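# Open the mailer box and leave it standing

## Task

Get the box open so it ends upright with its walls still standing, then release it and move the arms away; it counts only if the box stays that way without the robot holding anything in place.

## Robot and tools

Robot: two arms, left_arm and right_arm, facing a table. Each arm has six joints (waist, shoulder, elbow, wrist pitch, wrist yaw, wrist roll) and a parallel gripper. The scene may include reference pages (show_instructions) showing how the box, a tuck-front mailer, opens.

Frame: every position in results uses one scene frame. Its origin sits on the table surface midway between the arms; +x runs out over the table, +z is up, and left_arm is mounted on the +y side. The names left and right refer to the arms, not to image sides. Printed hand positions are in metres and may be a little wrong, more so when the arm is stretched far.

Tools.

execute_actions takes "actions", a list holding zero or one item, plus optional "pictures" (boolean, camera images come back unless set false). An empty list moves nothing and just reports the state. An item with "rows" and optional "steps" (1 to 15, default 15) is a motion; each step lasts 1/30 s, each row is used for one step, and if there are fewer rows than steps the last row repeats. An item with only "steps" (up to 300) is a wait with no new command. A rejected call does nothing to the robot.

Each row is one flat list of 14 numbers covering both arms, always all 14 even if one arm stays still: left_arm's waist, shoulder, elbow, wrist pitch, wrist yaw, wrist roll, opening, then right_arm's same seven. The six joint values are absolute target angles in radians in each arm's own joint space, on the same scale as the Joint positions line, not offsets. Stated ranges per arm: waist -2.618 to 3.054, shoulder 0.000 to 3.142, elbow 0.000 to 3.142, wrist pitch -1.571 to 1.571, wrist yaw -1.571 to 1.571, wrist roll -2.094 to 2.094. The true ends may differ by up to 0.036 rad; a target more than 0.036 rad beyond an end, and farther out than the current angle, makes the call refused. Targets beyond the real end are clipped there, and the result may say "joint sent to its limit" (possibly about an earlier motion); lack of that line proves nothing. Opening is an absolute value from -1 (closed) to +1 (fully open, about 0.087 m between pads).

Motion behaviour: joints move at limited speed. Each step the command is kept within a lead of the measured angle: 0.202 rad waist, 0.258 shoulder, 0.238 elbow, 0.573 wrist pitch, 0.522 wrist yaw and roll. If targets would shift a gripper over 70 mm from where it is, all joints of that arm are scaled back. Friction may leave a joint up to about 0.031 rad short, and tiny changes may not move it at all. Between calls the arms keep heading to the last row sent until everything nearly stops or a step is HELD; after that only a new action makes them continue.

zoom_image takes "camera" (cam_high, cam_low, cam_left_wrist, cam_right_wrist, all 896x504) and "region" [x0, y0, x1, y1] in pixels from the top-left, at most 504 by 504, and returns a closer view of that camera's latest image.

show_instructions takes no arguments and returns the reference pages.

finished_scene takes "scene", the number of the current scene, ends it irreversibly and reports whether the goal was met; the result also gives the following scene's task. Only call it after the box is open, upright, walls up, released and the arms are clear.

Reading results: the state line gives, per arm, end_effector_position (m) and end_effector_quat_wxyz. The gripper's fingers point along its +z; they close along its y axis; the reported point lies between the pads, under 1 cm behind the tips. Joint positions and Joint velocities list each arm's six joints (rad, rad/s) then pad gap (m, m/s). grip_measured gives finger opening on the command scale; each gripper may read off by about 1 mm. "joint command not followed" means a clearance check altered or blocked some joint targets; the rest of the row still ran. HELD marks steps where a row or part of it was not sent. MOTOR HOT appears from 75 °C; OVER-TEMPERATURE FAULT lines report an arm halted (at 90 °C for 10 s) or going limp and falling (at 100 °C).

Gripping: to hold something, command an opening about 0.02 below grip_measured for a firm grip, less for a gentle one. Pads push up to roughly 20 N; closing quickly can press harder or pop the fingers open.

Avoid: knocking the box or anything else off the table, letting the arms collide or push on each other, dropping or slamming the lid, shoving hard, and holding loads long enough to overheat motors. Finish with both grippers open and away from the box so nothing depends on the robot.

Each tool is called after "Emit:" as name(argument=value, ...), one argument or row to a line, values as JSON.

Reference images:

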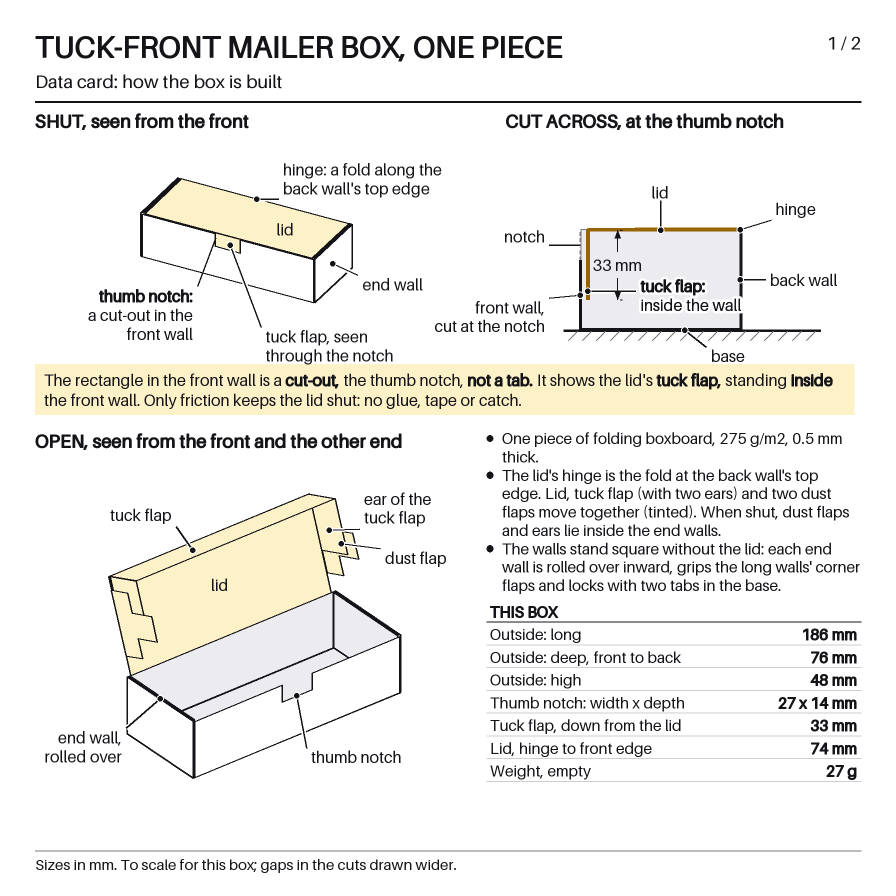

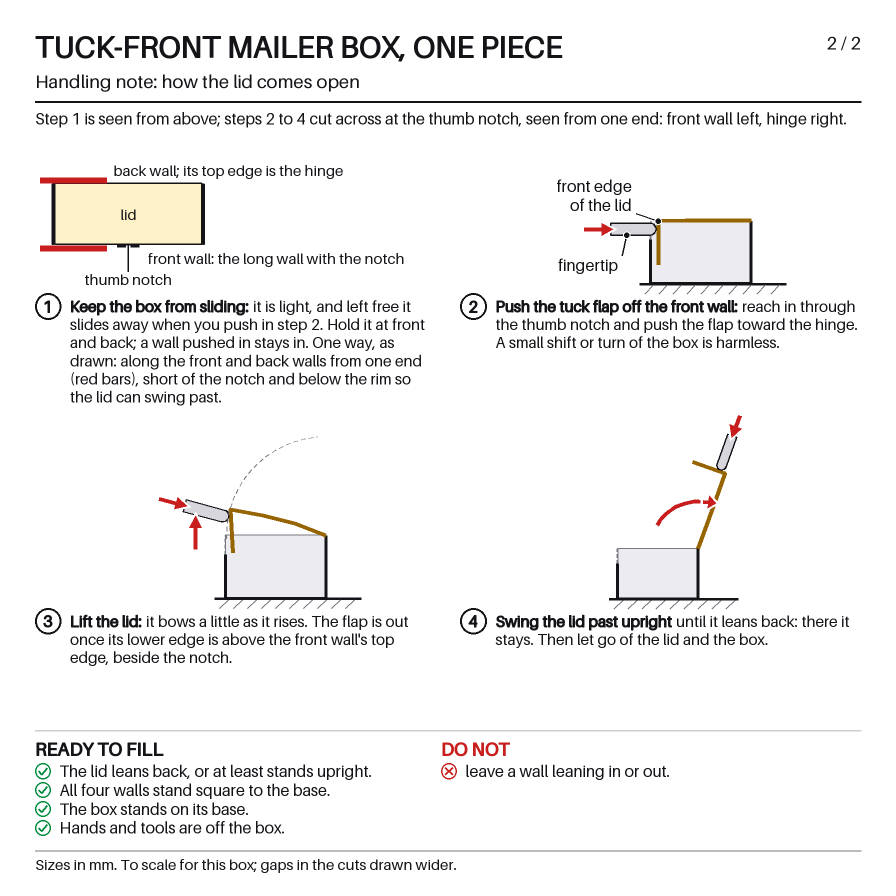

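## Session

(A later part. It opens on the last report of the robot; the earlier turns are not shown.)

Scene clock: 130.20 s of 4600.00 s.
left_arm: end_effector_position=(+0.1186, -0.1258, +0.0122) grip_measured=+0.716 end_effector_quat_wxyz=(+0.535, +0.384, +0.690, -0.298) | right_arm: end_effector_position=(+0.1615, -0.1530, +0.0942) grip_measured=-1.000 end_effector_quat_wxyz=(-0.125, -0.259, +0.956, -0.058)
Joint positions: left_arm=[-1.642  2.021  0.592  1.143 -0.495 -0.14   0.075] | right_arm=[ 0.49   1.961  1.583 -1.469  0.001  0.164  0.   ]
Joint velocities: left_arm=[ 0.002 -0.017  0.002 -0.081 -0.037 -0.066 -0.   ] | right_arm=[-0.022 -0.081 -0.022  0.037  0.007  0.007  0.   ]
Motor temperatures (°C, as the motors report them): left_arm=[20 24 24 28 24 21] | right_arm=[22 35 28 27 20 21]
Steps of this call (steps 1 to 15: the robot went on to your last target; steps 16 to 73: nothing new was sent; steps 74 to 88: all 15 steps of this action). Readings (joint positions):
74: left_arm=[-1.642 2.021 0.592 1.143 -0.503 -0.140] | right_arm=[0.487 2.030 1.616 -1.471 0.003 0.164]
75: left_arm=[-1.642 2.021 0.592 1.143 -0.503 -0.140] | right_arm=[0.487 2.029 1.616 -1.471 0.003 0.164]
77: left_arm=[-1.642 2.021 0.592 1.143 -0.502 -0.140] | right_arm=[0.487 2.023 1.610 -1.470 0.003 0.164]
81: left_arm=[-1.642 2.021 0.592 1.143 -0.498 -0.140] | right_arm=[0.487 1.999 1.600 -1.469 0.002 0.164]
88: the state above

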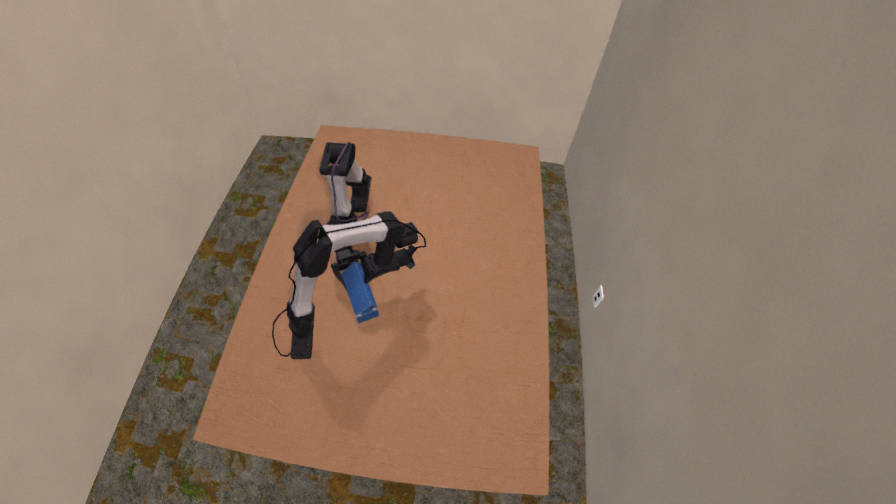

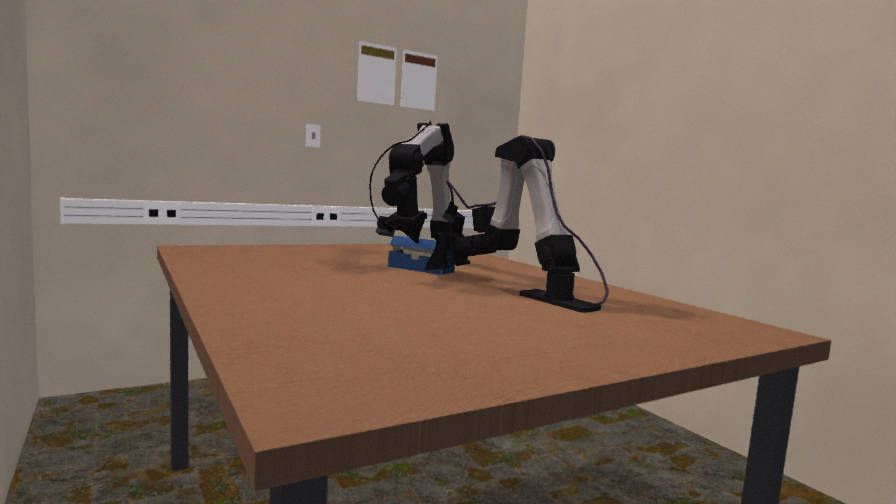

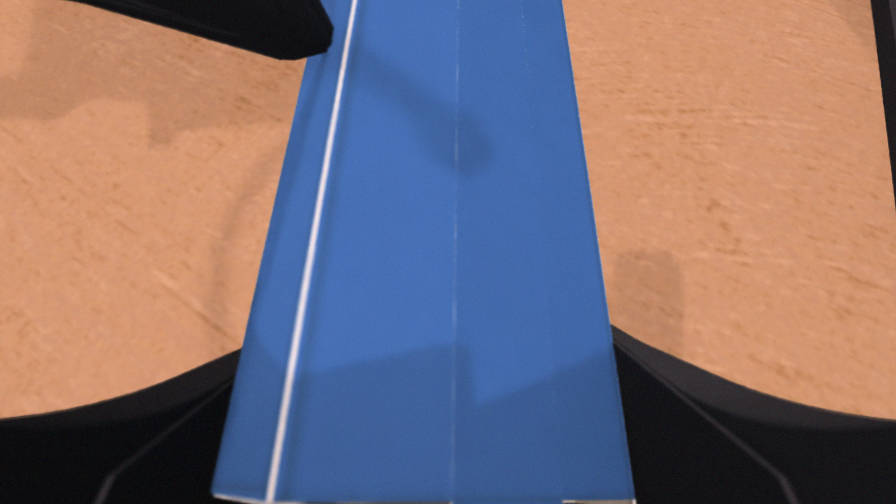

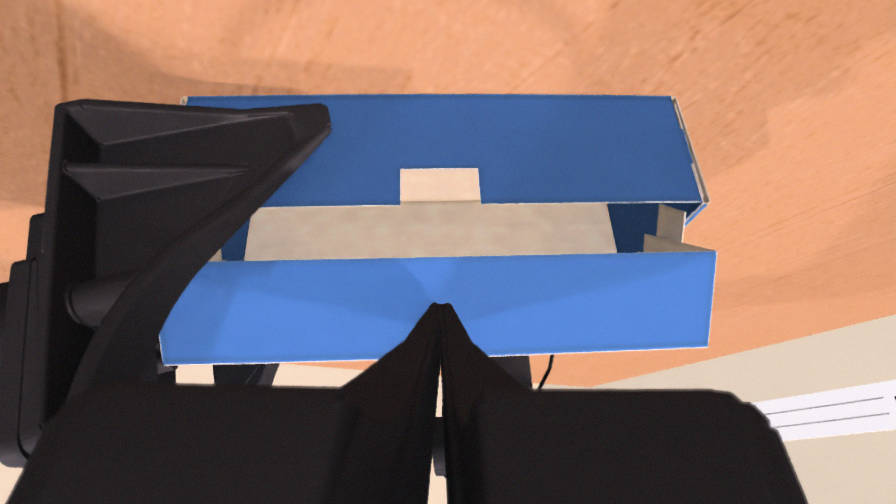

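Emit:
execute_actions(
  actions=[
    {"rows":[[-1.625,2.045,0.59,1.1,-0.57,-0.14,0.714,0.503,1.946,1.531,-1.553,0,0.165,-1],[-1.625,2.045,0.59,1.1,-0.57,-0.14,0.714,0.504,1.935,1.526,-1.551,0,0.165,-1],[-1.625,2.045,0.59,1.1,-0.568,-0.14,0.714,0.505,1.923,1.52,-1.549,0,0.165,-1],[-1.625,2.045,0.59,1.105,-0.566,-0.14,0.714,0.506,1.912,1.514,-1.547,0,0.165,-1],[-1.625,2.045,0.59,1.105,-0.564,-0.14,0.714,0.507,1.9,1.508,-1.545,0,0.165,-1],[-1.625,2.045,0.59,1.105,-0.562,-0.14,0.714,0.508,1.889,1.502,-1.543,0,0.165,-1],[-1.628,2.045,0.59,1.11,-0.56,-0.14,0.714,0.509,1.877,1.496,-1.541,0,0.165,-1],[-1.628,2.045,0.59,1.11,-0.558,-0.14,0.714,0.51,1.865,1.489,-1.538,0,0.165,-1],[-1.628,2.045,0.59,1.11,-0.556,-0.14,0.714,0.511,1.853,1.482,-1.535,0,0.165,-1],[-1.63,2.045,0.59,1.115,-0.554,-0.14,0.714,0.512,1.841,1.475,-1.532,0,0.165,-1],[-1.63,2.045,0.59,1.115,-0.552,-0.14,0.714,0.513,1.829,1.468,-1.529,0,0.165,-1],[-1.63,2.045,0.59,1.115,-0.55,-0.14,0.714,0.514,1.817,1.461,-1.526,0,0.165,-1],[-1.632,2.045,0.59,1.12,-0.548,-0.14,0.714,0.515,1.805,1.454,-1.523,0,0.165,-1],[-1.632,2.045,0.59,1.12,-0.546,-0.14,0.714,0.516,1.793,1.447,-1.52,0,0.165,-1],[-1.632,2.045,0.59,1.12,-0.544,-0.14,0.714,0.517,1.781,1.44,-1.52,0,0.165,-1]],"steps":15},
  ],
)

Emit:
execute_actions(
  actions=[
    {"steps":8},
  ],
)

Scene clock: 140.27 s of 4600.00 s.
left_arm: end_effector_position=(+0.1184, -0.1261, +0.0124) grip_measured=+0.716 end_effector_quat_wxyz=(+0.535, +0.384, +0.690, -0.299) | right_arm: end_effector_position=(+0.1433, -0.1635, +0.1170) grip_measured=-1.000 end_effector_quat_wxyz=(-0.091, -0.268, +0.958, -0.043)
Joint positions: left_arm=[-1.642  2.021  0.592  1.144 -0.494 -0.14   0.075] | right_arm=[ 0.506  1.803  1.494 -1.464  0.001  0.164  0.   ]
Joint velocities: left_arm=[-0.002 -0.002 -0.017 -0.051 -0.095 -0.081 -0.001] | right_arm=[ 0.027 -0.369 -0.222 -0.022 -0.037 -0.007  0.   ]
Motor temperatures (°C, as the motors report them): left_arm=[20 24 24 28 24 21] | right_arm=[22 35 27 26 20 21]
Steps of this call (steps 1 to 15: the robot went on to your last target; steps 16 to 90: nothing new was sent; then 6.57 s passed at rest; steps 91 to 105: all 15 steps of this action). Readings (joint positions):
91: left_arm=[-1.642 2.021 0.592 1.143 -0.495 -0.140] | right_arm=[0.490 1.958 1.581 -1.469 0.001 0.164]
92: left_arm=[-1.642 2.021 0.592 1.143 -0.495 -0.140] | right_arm=[0.490 1.955 1.579 -1.468 0.001 0.164]
94: left_arm=[-1.642 2.021 0.592 1.143 -0.495 -0.140] | right_arm=[0.491 1.939 1.569 -1.463 0.001 0.164]
98: left_arm=[-1.642 2.021 0.592 1.143 -0.494 -0.140] | right_arm=[0.496 1.889 1.544 -1.462 0.001 0.164]
105: the state above

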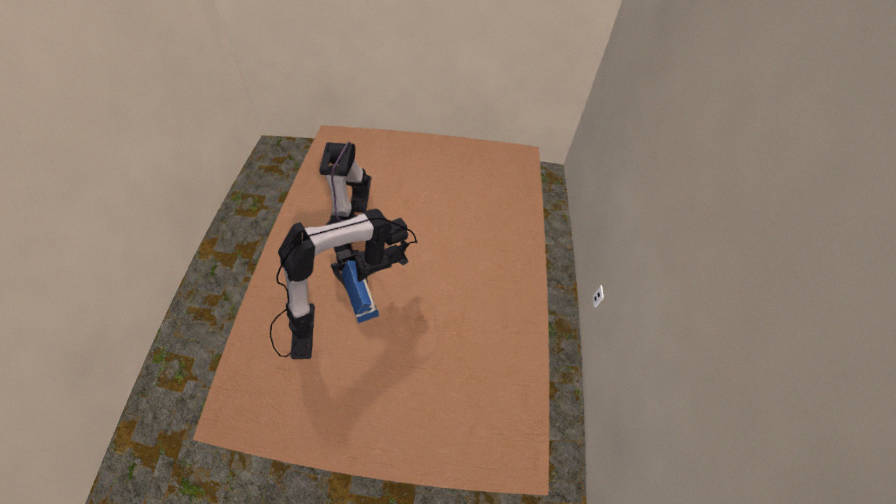

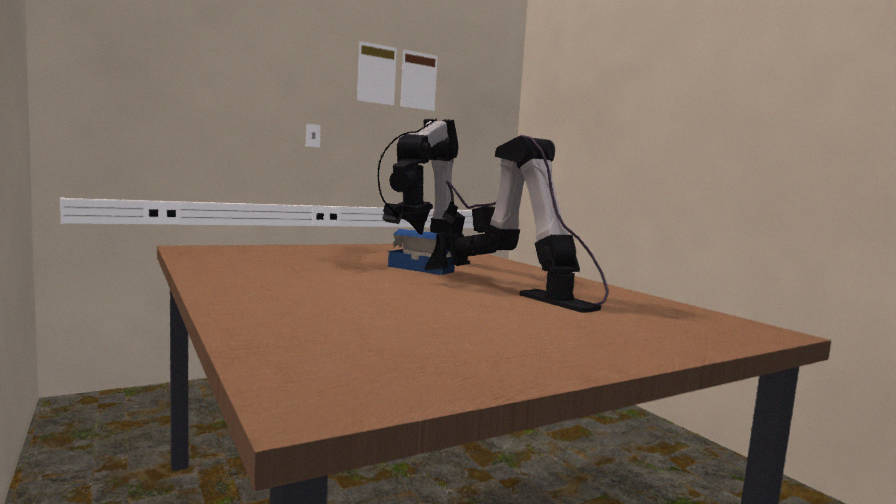

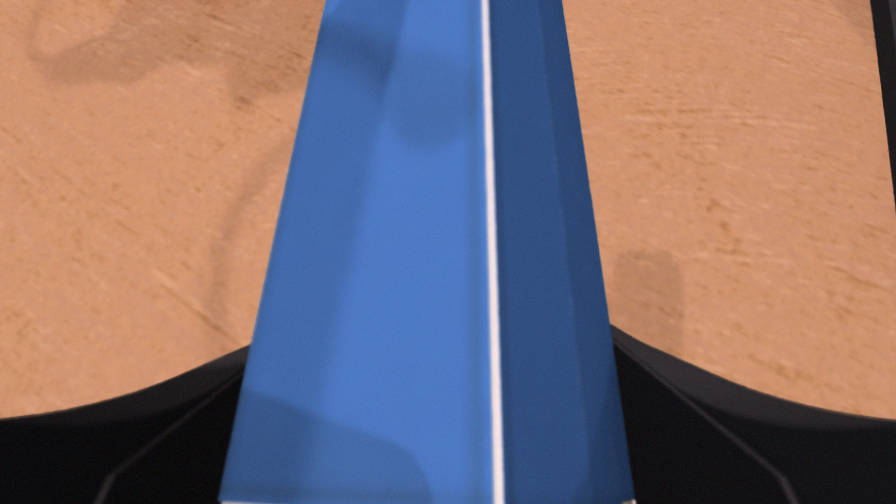

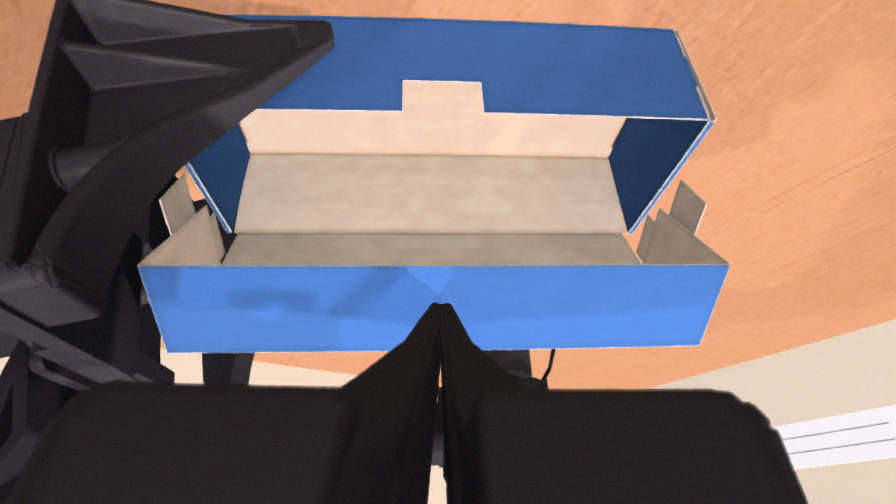

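Scene clock: 140.53 s of 4600.00 s.
left_arm: end_effector_position=(+0.1184, -0.1261, +0.0124) grip_measured=+0.715 end_effector_quat_wxyz=(+0.535, +0.384, +0.690, -0.299) | right_arm: end_effector_position=(+0.1375, -0.1668, +0.1212) grip_measured=-1.000 end_effector_quat_wxyz=(-0.093, -0.270, +0.958, -0.043)
Joint positions: left_arm=[-1.642  2.021  0.592  1.144 -0.494 -0.14   0.075] | right_arm=[ 0.509  1.78   1.481 -1.477 -0.     0.164  0.   ]
Joint velocities: left_arm=[ 0.007  0.022 -0.002 -0.007 -0.051 -0.037  0.001] | right_arm=[ 0.012 -0.032 -0.012 -0.022 -0.037 -0.066  0.   ]
Motor temperatures (°C, as the motors report them): left_arm=[20 24 24 28 24 21] | right_arm=[22 35 27 26 20 21]
Steps of this call (steps 1 to 8: the robot went on to your last target). Readings (joint positions):
1: left_arm=[-1.642 2.021 0.592 1.144 -0.494 -0.140] | right_arm=[0.507 1.793 1.489 -1.466 0.001 0.164]
2: left_arm=[-1.642 2.021 0.592 1.144 -0.494 -0.140] | right_arm=[0.508 1.785 1.485 -1.469 0.001 0.164]
4: left_arm=[-1.642 2.021 0.592 1.144 -0.494 -0.140] | right_arm=[0.509 1.780 1.482 -1.475 -0.000 0.164]
8: the state above

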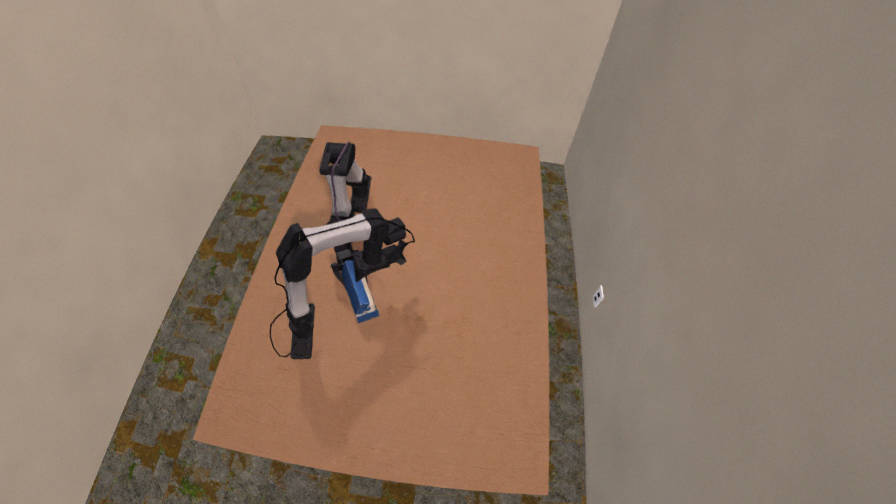

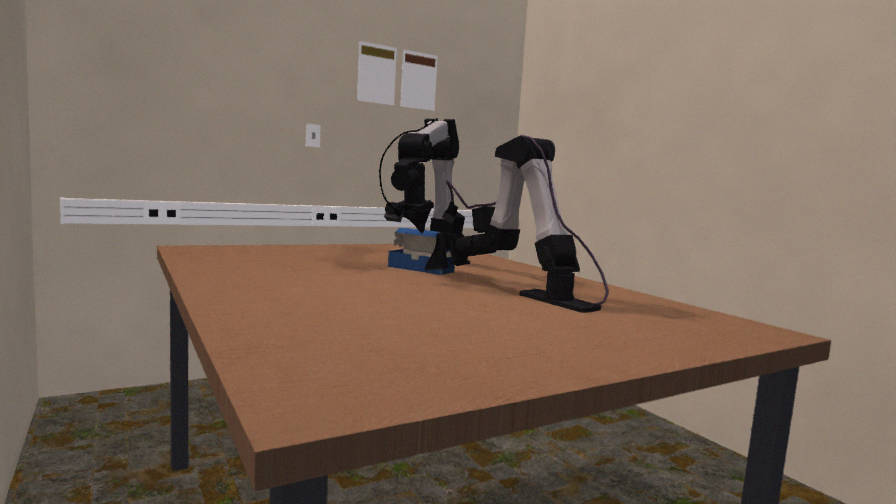

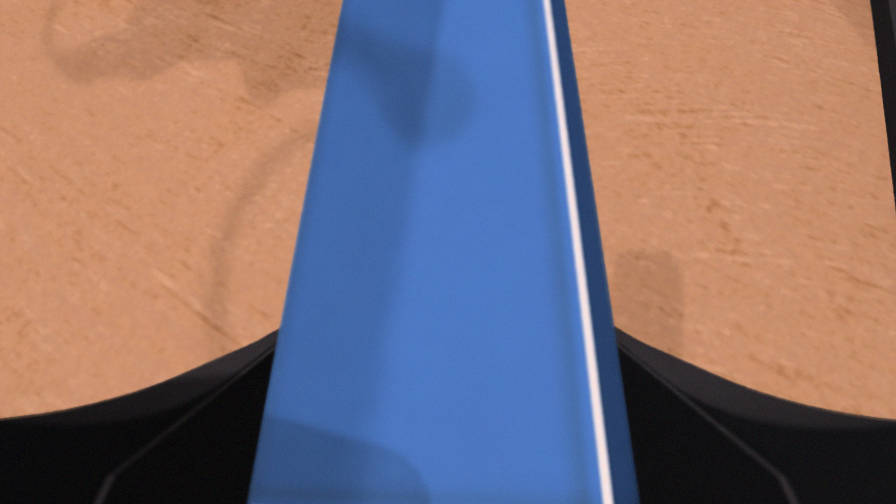

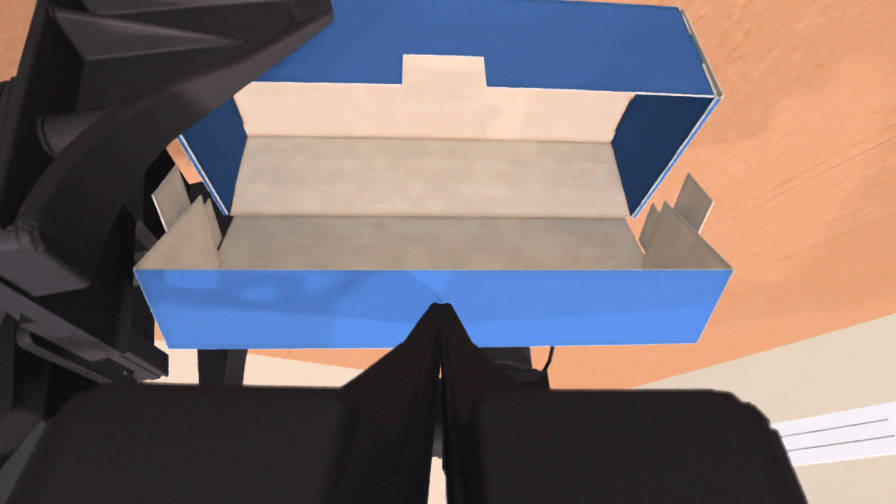

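Emit:
execute_actions(
  actions=[
    {"rows":[[-1.634,2.045,0.59,1.12,-0.54,-0.14,0.714,0.518,1.771,1.433,-1.517,0,0.165,-1],[-1.634,2.045,0.59,1.12,-0.537,-0.14,0.714,0.519,1.76,1.426,-1.514,0,0.165,-1],[-1.634,2.045,0.59,1.122,-0.534,-0.14,0.714,0.521,1.749,1.418,-1.511,0,0.165,-1],[-1.636,2.045,0.59,1.124,-0.531,-0.14,0.714,0.522,1.738,1.411,-1.508,0,0.165,-1],[-1.636,2.045,0.59,1.126,-0.528,-0.14,0.714,0.524,1.727,1.403,-1.505,0,0.165,-1],[-1.636,2.045,0.59,1.128,-0.525,-0.14,0.714,0.525,1.716,1.395,-1.502,0,0.165,-1],[-1.638,2.045,0.59,1.13,-0.522,-0.14,0.714,0.527,1.706,1.387,-1.5,0,0.165,-1],[-1.638,2.045,0.59,1.13,-0.519,-0.14,0.714,0.528,1.696,1.379,-1.498,0,0.165,-1],[-1.638,2.045,0.59,1.13,-0.516,-0.14,0.714,0.53,1.686,1.371,-1.496,0,0.165,-1],[-1.64,2.045,0.59,1.13,-0.513,-0.14,0.714,0.531,1.676,1.363,-1.494,0,0.165,-1],[-1.64,2.045,0.59,1.13,-0.51,-0.14,0.714,0.533,1.666,1.355,-1.492,0,0.165,-1],[-1.64,2.045,0.59,1.13,-0.507,-0.14,0.714,0.534,1.657,1.347,-1.49,0,0.165,-1]],"steps":15},
  ],
)

Scene clock: 144.37 s of 4600.00 s.
left_arm: end_effector_position=(+0.1181, -0.1263, +0.0124) grip_measured=+0.715 end_effector_quat_wxyz=(+0.535, +0.385, +0.690, -0.300) | right_arm: end_effector_position=(+0.1156, -0.1794, +0.1309) grip_measured=-1.000 end_effector_quat_wxyz=(-0.081, -0.278, +0.956, -0.035)
Joint positions: left_arm=[-1.642  2.021  0.592  1.144 -0.492 -0.14   0.075] | right_arm=[ 0.527  1.657  1.389 -1.478 -0.007  0.164  0.   ]
Joint velocities: left_arm=[ 0.002 -0.017  0.002 -0.11   0.066 -0.022  0.   ] | right_arm=[-0.002 -0.051 -0.061 -0.037 -0.022 -0.051  0.   ]
Motor temperatures (°C, as the motors report them): left_arm=[20 24 24 28 24 21] | right_arm=[22 35 27 26 20 21]
Steps of this call (steps 1 to 30: the robot went on to your last target; steps 31 to 90: nothing new was sent; then 0.33 s passed at rest; steps 91 to 105: all 15 steps of this action). Readings (joint positions):
91: left_arm=[-1.642 2.021 0.592 1.144 -0.494 -0.140] | right_arm=[0.509 1.780 1.481 -1.477 -0.000 0.164]
92: left_arm=[-1.642 2.021 0.592 1.144 -0.493 -0.140] | right_arm=[0.509 1.777 1.479 -1.476 -0.000 0.164]
94: left_arm=[-1.642 2.021 0.592 1.144 -0.493 -0.140] | right_arm=[0.511 1.762 1.467 -1.475 -0.002 0.164]
98: left_arm=[-1.642 2.021 0.592 1.144 -0.492 -0.140] | right_arm=[0.518 1.714 1.434 -1.476 -0.003 0.164]
105: the state above

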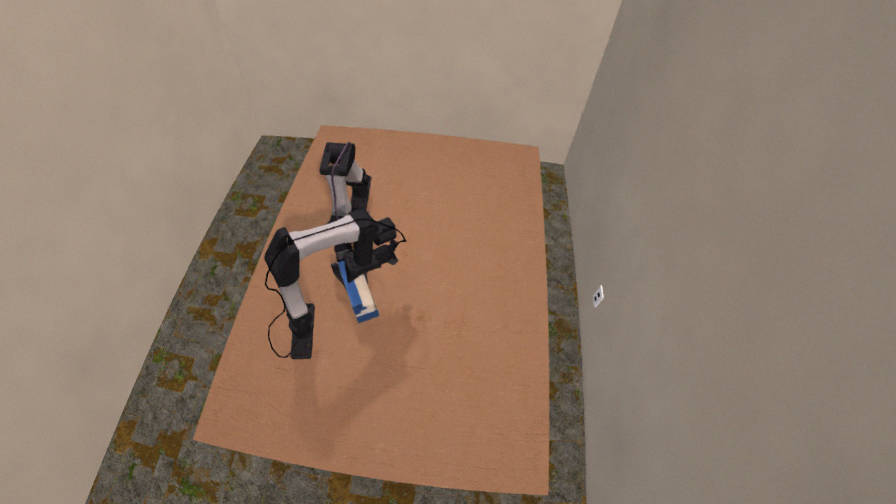

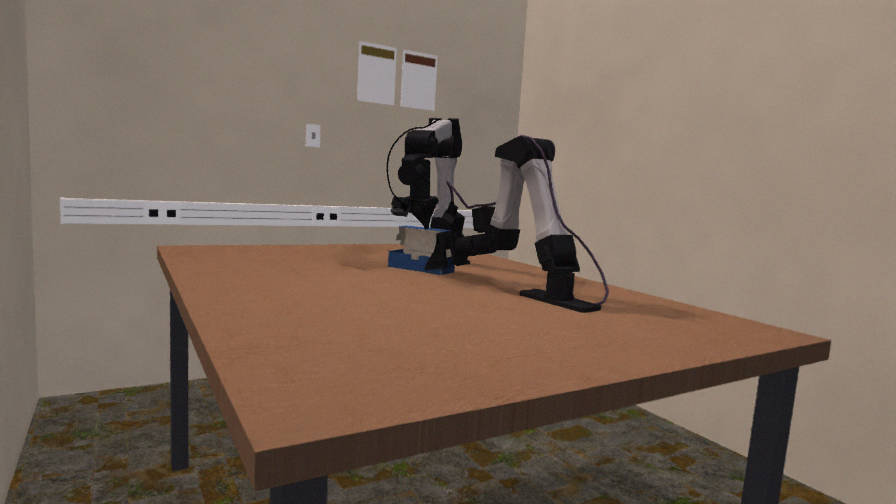

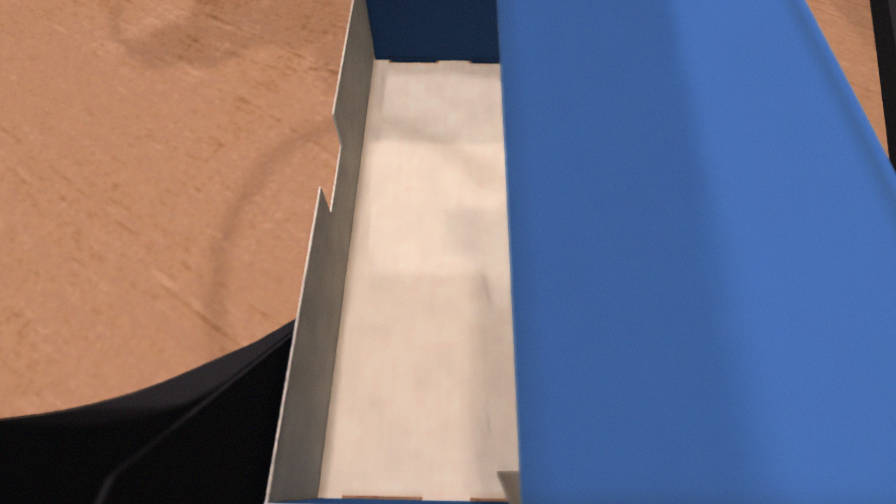

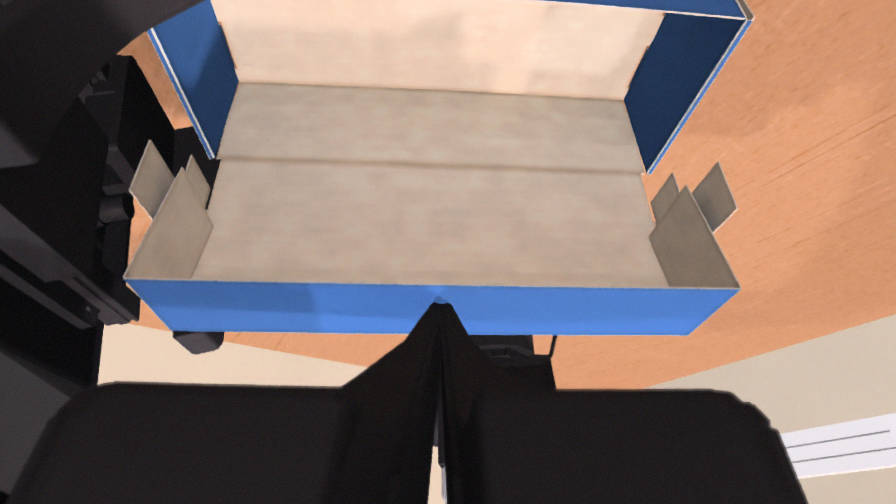

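Emit:
execute_actions(
  actions=[
    {"rows":[[-1.642,2.03,0.59,1.144,-0.492,-0.14,0.78,0.534,1.657,1.35,-1.485,0,0.165,-1],[-1.642,2.02,0.59,1.144,-0.492,-0.14,0.85,0.534,1.657,1.35,-1.485,0,0.165,-1],[-1.642,2.015,0.585,1.15,-0.492,-0.14,0.92,0.534,1.657,1.35,-1.485,0,0.165,-1],[-1.648,2.01,0.575,1.155,-0.5,-0.14,0.95,0.534,1.657,1.35,-1.485,0,0.165,-1],[-1.654,2.005,0.565,1.161,-0.506,-0.142,0.95,0.534,1.657,1.35,-1.485,0,0.165,-1],[-1.66,2.0,0.554,1.167,-0.512,-0.144,0.95,0.534,1.657,1.35,-1.485,0,0.165,-1],[-1.666,1.995,0.543,1.173,-0.518,-0.146,0.95,0.534,1.657,1.35,-1.485,0,0.165,-1],[-1.672,1.99,0.532,1.179,-0.524,-0.148,0.95,0.534,1.657,1.35,-1.485,0,0.165,-1],[-1.678,1.985,0.521,1.185,-0.53,-0.15,0.95,0.534,1.657,1.35,-1.485,0,0.165,-1],[-1.684,1.98,0.51,1.191,-0.536,-0.152,0.95,0.534,1.657,1.35,-1.485,0,0.165,-1],[-1.69,1.975,0.499,1.197,-0.542,-0.154,0.95,0.534,1.657,1.35,-1.485,0,0.165,-1],[-1.695,1.97,0.488,1.204,-0.546,-0.156,0.95,0.534,1.657,1.35,-1.485,0,0.165,-1]],"steps":15},
  ],
)

Scene clock: 148.17 s of 4600.00 s.
left_arm: end_effector_position=(+0.1044, -0.1071, +0.0132) grip_measured=+0.950 end_effector_quat_wxyz=(+0.536, +0.389, +0.686, -0.301) | right_arm: end_effector_position=(+0.1133, -0.1812, +0.1297) grip_measured=-1.000 end_effector_quat_wxyz=(-0.086, -0.278, +0.956, -0.037)
Joint positions: left_arm=[-1.685  1.982  0.507  1.189 -0.527 -0.144  0.085] | right_arm=[ 0.527  1.657  1.379 -1.48  -0.008  0.164  0.   ]
Joint velocities: left_arm=[-0.032 -0.002 -0.046  0.037 -0.066 -0.022 -0.001] | right_arm=[-0.002 -0.002  0.007  0.022 -0.066 -0.022  0.   ]
Motor temperatures (°C, as the motors report them): left_arm=[20 24 24 29 24 21] | right_arm=[22 35 27 26 20 21]
Steps of this call (steps 1 to 15: the robot went on to your last target; steps 16 to 90: nothing new was sent; then 0.30 s passed at rest; steps 91 to 105: all 15 steps of this action). Readings (joint positions):
91: left_arm=[-1.642 2.021 0.592 1.145 -0.490 -0.140] | right_arm=[0.527 1.657 1.388 -1.478 -0.007 0.164]
92: left_arm=[-1.642 2.021 0.592 1.145 -0.490 -0.140] | right_arm=[0.527 1.657 1.386 -1.478 -0.007 0.164]
94: left_arm=[-1.642 2.021 0.592 1.146 -0.490 -0.140] | right_arm=[0.527 1.657 1.381 -1.479 -0.007 0.164]
98: left_arm=[-1.649 2.011 0.572 1.160 -0.499 -0.140] | right_arm=[0.527 1.657 1.379 -1.480 -0.008 0.164]
105: the state above

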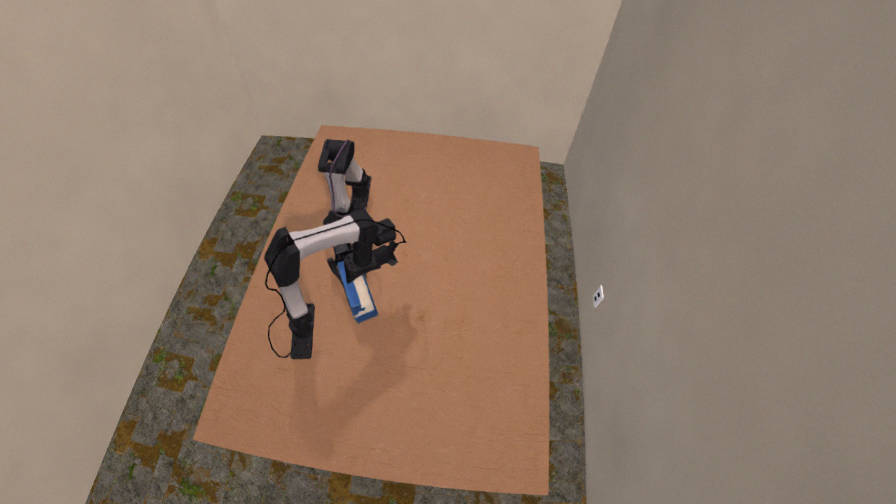

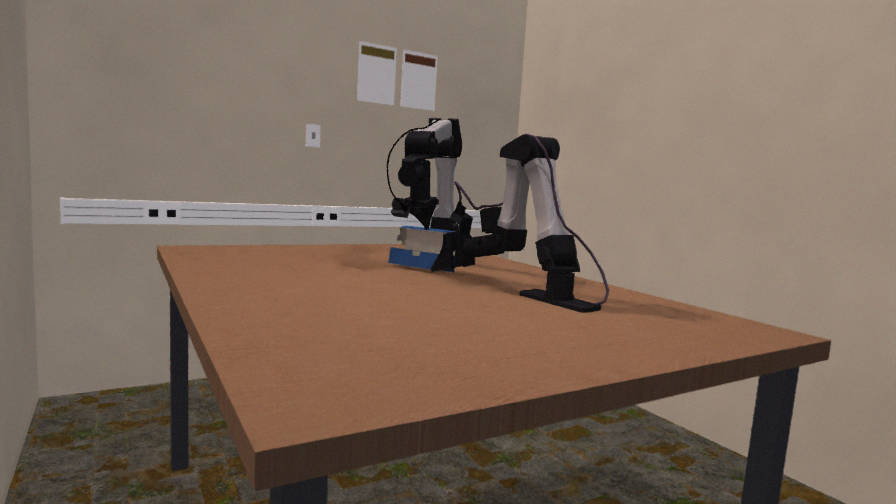

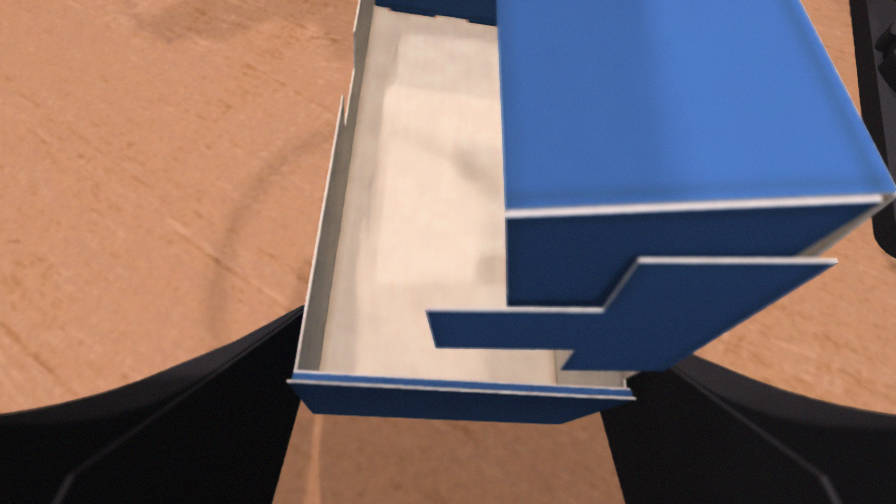

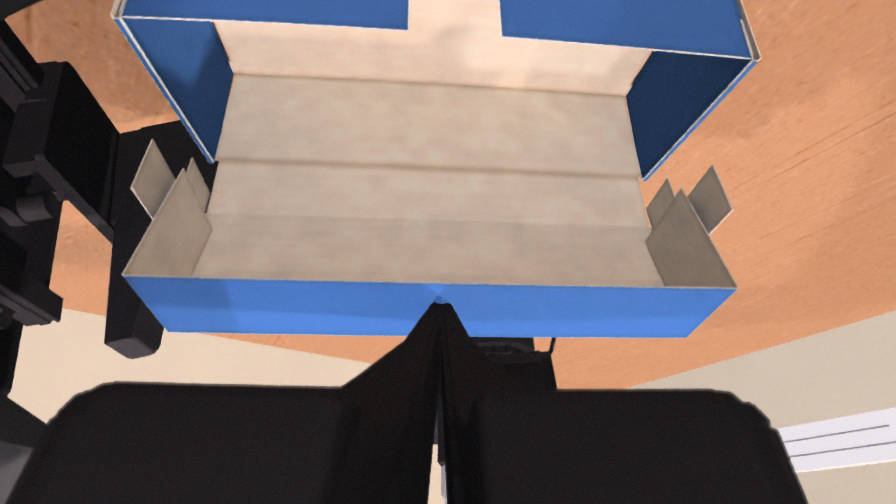

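Emit:
execute_actions(
  actions=[
    {"rows":[[-1.69,1.975,0.495,1.2,-0.54,-0.15,0.92,0.534,1.66,1.37,-1.48,0,0.165,-1],[-1.69,1.975,0.495,1.2,-0.54,-0.15,0.89,0.534,1.665,1.385,-1.475,0,0.165,-1],[-1.69,1.975,0.495,1.2,-0.54,-0.15,0.86,0.534,1.67,1.395,-1.47,0,0.165,-1],[-1.69,1.975,0.495,1.2,-0.54,-0.15,0.84,0.534,1.675,1.405,-1.465,0,0.165,-1],[-1.69,1.975,0.495,1.2,-0.54,-0.15,0.82,0.534,1.68,1.41,-1.46,0,0.165,-1],[-1.69,1.975,0.495,1.2,-0.54,-0.15,0.80,0.534,1.68,1.41,-1.455,0,0.165,-1],[-1.69,1.975,0.495,1.2,-0.54,-0.15,0.785,0.534,1.68,1.41,-1.45,0,0.165,-1],[-1.69,1.975,0.495,1.2,-0.54,-0.15,0.77,0.534,1.68,1.41,-1.45,0,0.165,-1],[-1.69,1.975,0.495,1.2,-0.54,-0.15,0.76,0.534,1.68,1.41,-1.45,0,0.165,-1],[-1.69,1.975,0.495,1.2,-0.54,-0.15,0.75,0.534,1.68,1.41,-1.45,0,0.165,-1],[-1.69,1.975,0.495,1.2,-0.54,-0.15,0.74,0.534,1.68,1.41,-1.45,0,0.165,-1],[-1.69,1.975,0.495,1.2,-0.54,-0.15,0.73,0.534,1.68,1.41,-1.45,0,0.165,-1],[-1.69,1.975,0.495,1.2,-0.54,-0.15,0.72,0.534,1.68,1.41,-1.45,0,0.165,-1]],"steps":15},
  ],
)

Scene clock: 150.57 s of 4600.00 s.
left_arm: end_effector_position=(+0.1058, -0.1073, +0.0158) grip_measured=+0.722 end_effector_quat_wxyz=(+0.540, +0.382, +0.686, -0.303) | right_arm: end_effector_position=(+0.1181, -0.1776, +0.1310) grip_measured=-1.000 end_effector_quat_wxyz=(-0.074, -0.279, +0.957, -0.033)
Joint positions: left_arm=[-1.686  1.982  0.506  1.202 -0.538 -0.146  0.075] | right_arm=[ 0.527  1.657  1.393 -1.469 -0.005  0.164  0.   ]
Joint velocities: left_arm=[-0.007 -0.012  0.002  0.051 -0.051 -0.051  0.   ] | right_arm=[-0.017  0.002  0.007 -0.007 -0.007 -0.007  0.   ]
Motor temperatures (°C, as the motors report them): left_arm=[20 24 24 29 24 21] | right_arm=[22 34 27 26 20 21]
Steps of this call (steps 1 to 30: the robot went on to your last target; steps 31 to 57: nothing new was sent; steps 58 to 72: all 15 steps of this action). Readings (joint positions):
58: left_arm=[-1.686 1.982 0.506 1.202 -0.538 -0.146] | right_arm=[0.527 1.657 1.379 -1.480 -0.008 0.164]
59: left_arm=[-1.686 1.982 0.506 1.202 -0.538 -0.146] | right_arm=[0.527 1.657 1.379 -1.480 -0.008 0.164]
61: left_arm=[-1.686 1.982 0.506 1.202 -0.538 -0.146] | right_arm=[0.527 1.657 1.382 -1.481 -0.008 0.164]
65: left_arm=[-1.686 1.982 0.506 1.202 -0.538 -0.146] | right_arm=[0.527 1.657 1.393 -1.475 -0.005 0.164]
72: the state above

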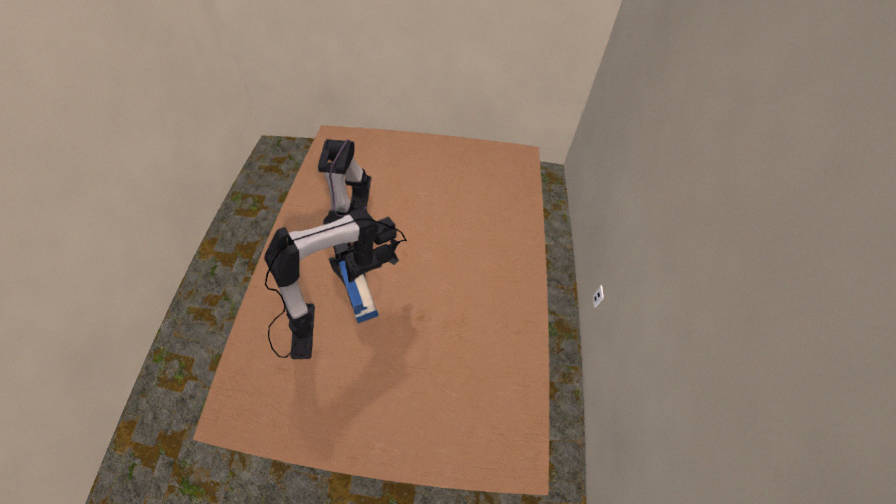

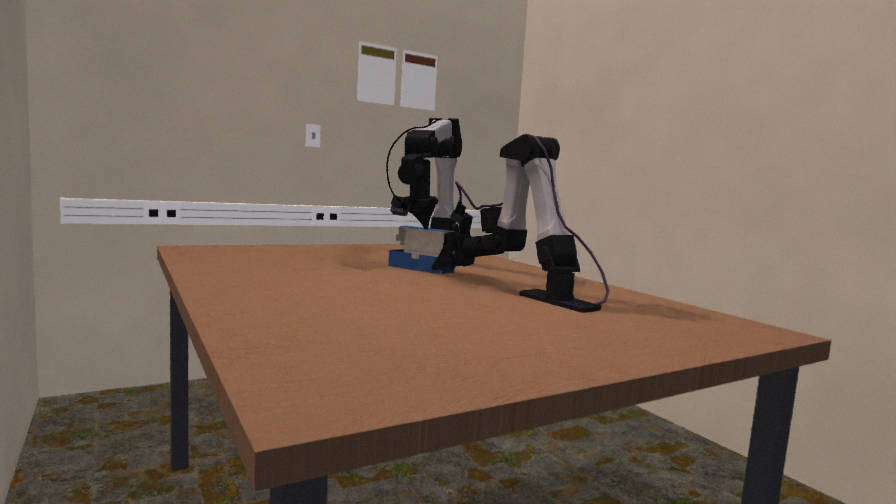

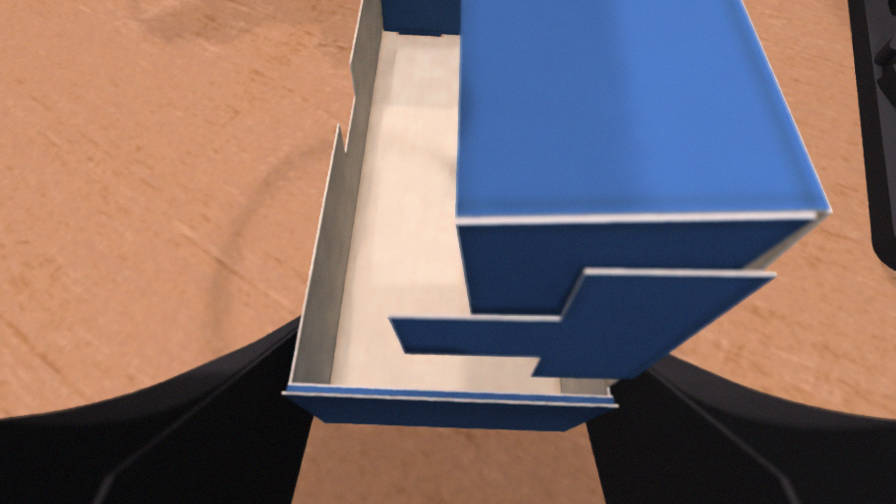

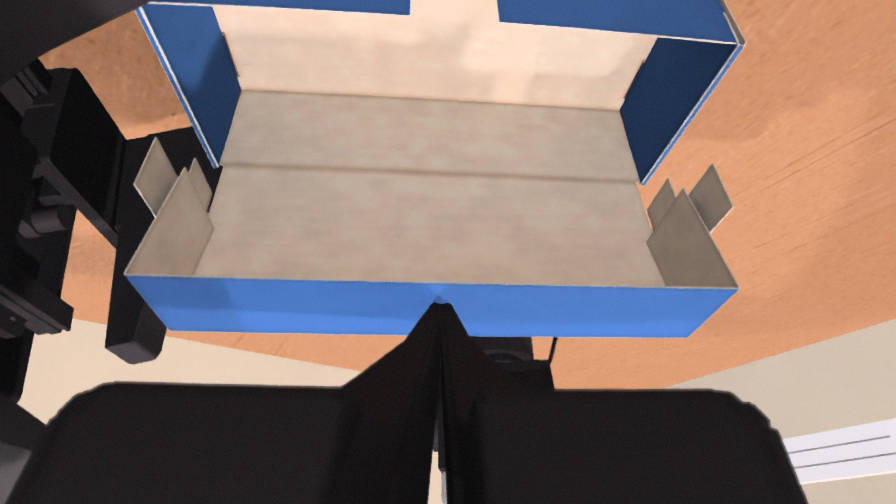

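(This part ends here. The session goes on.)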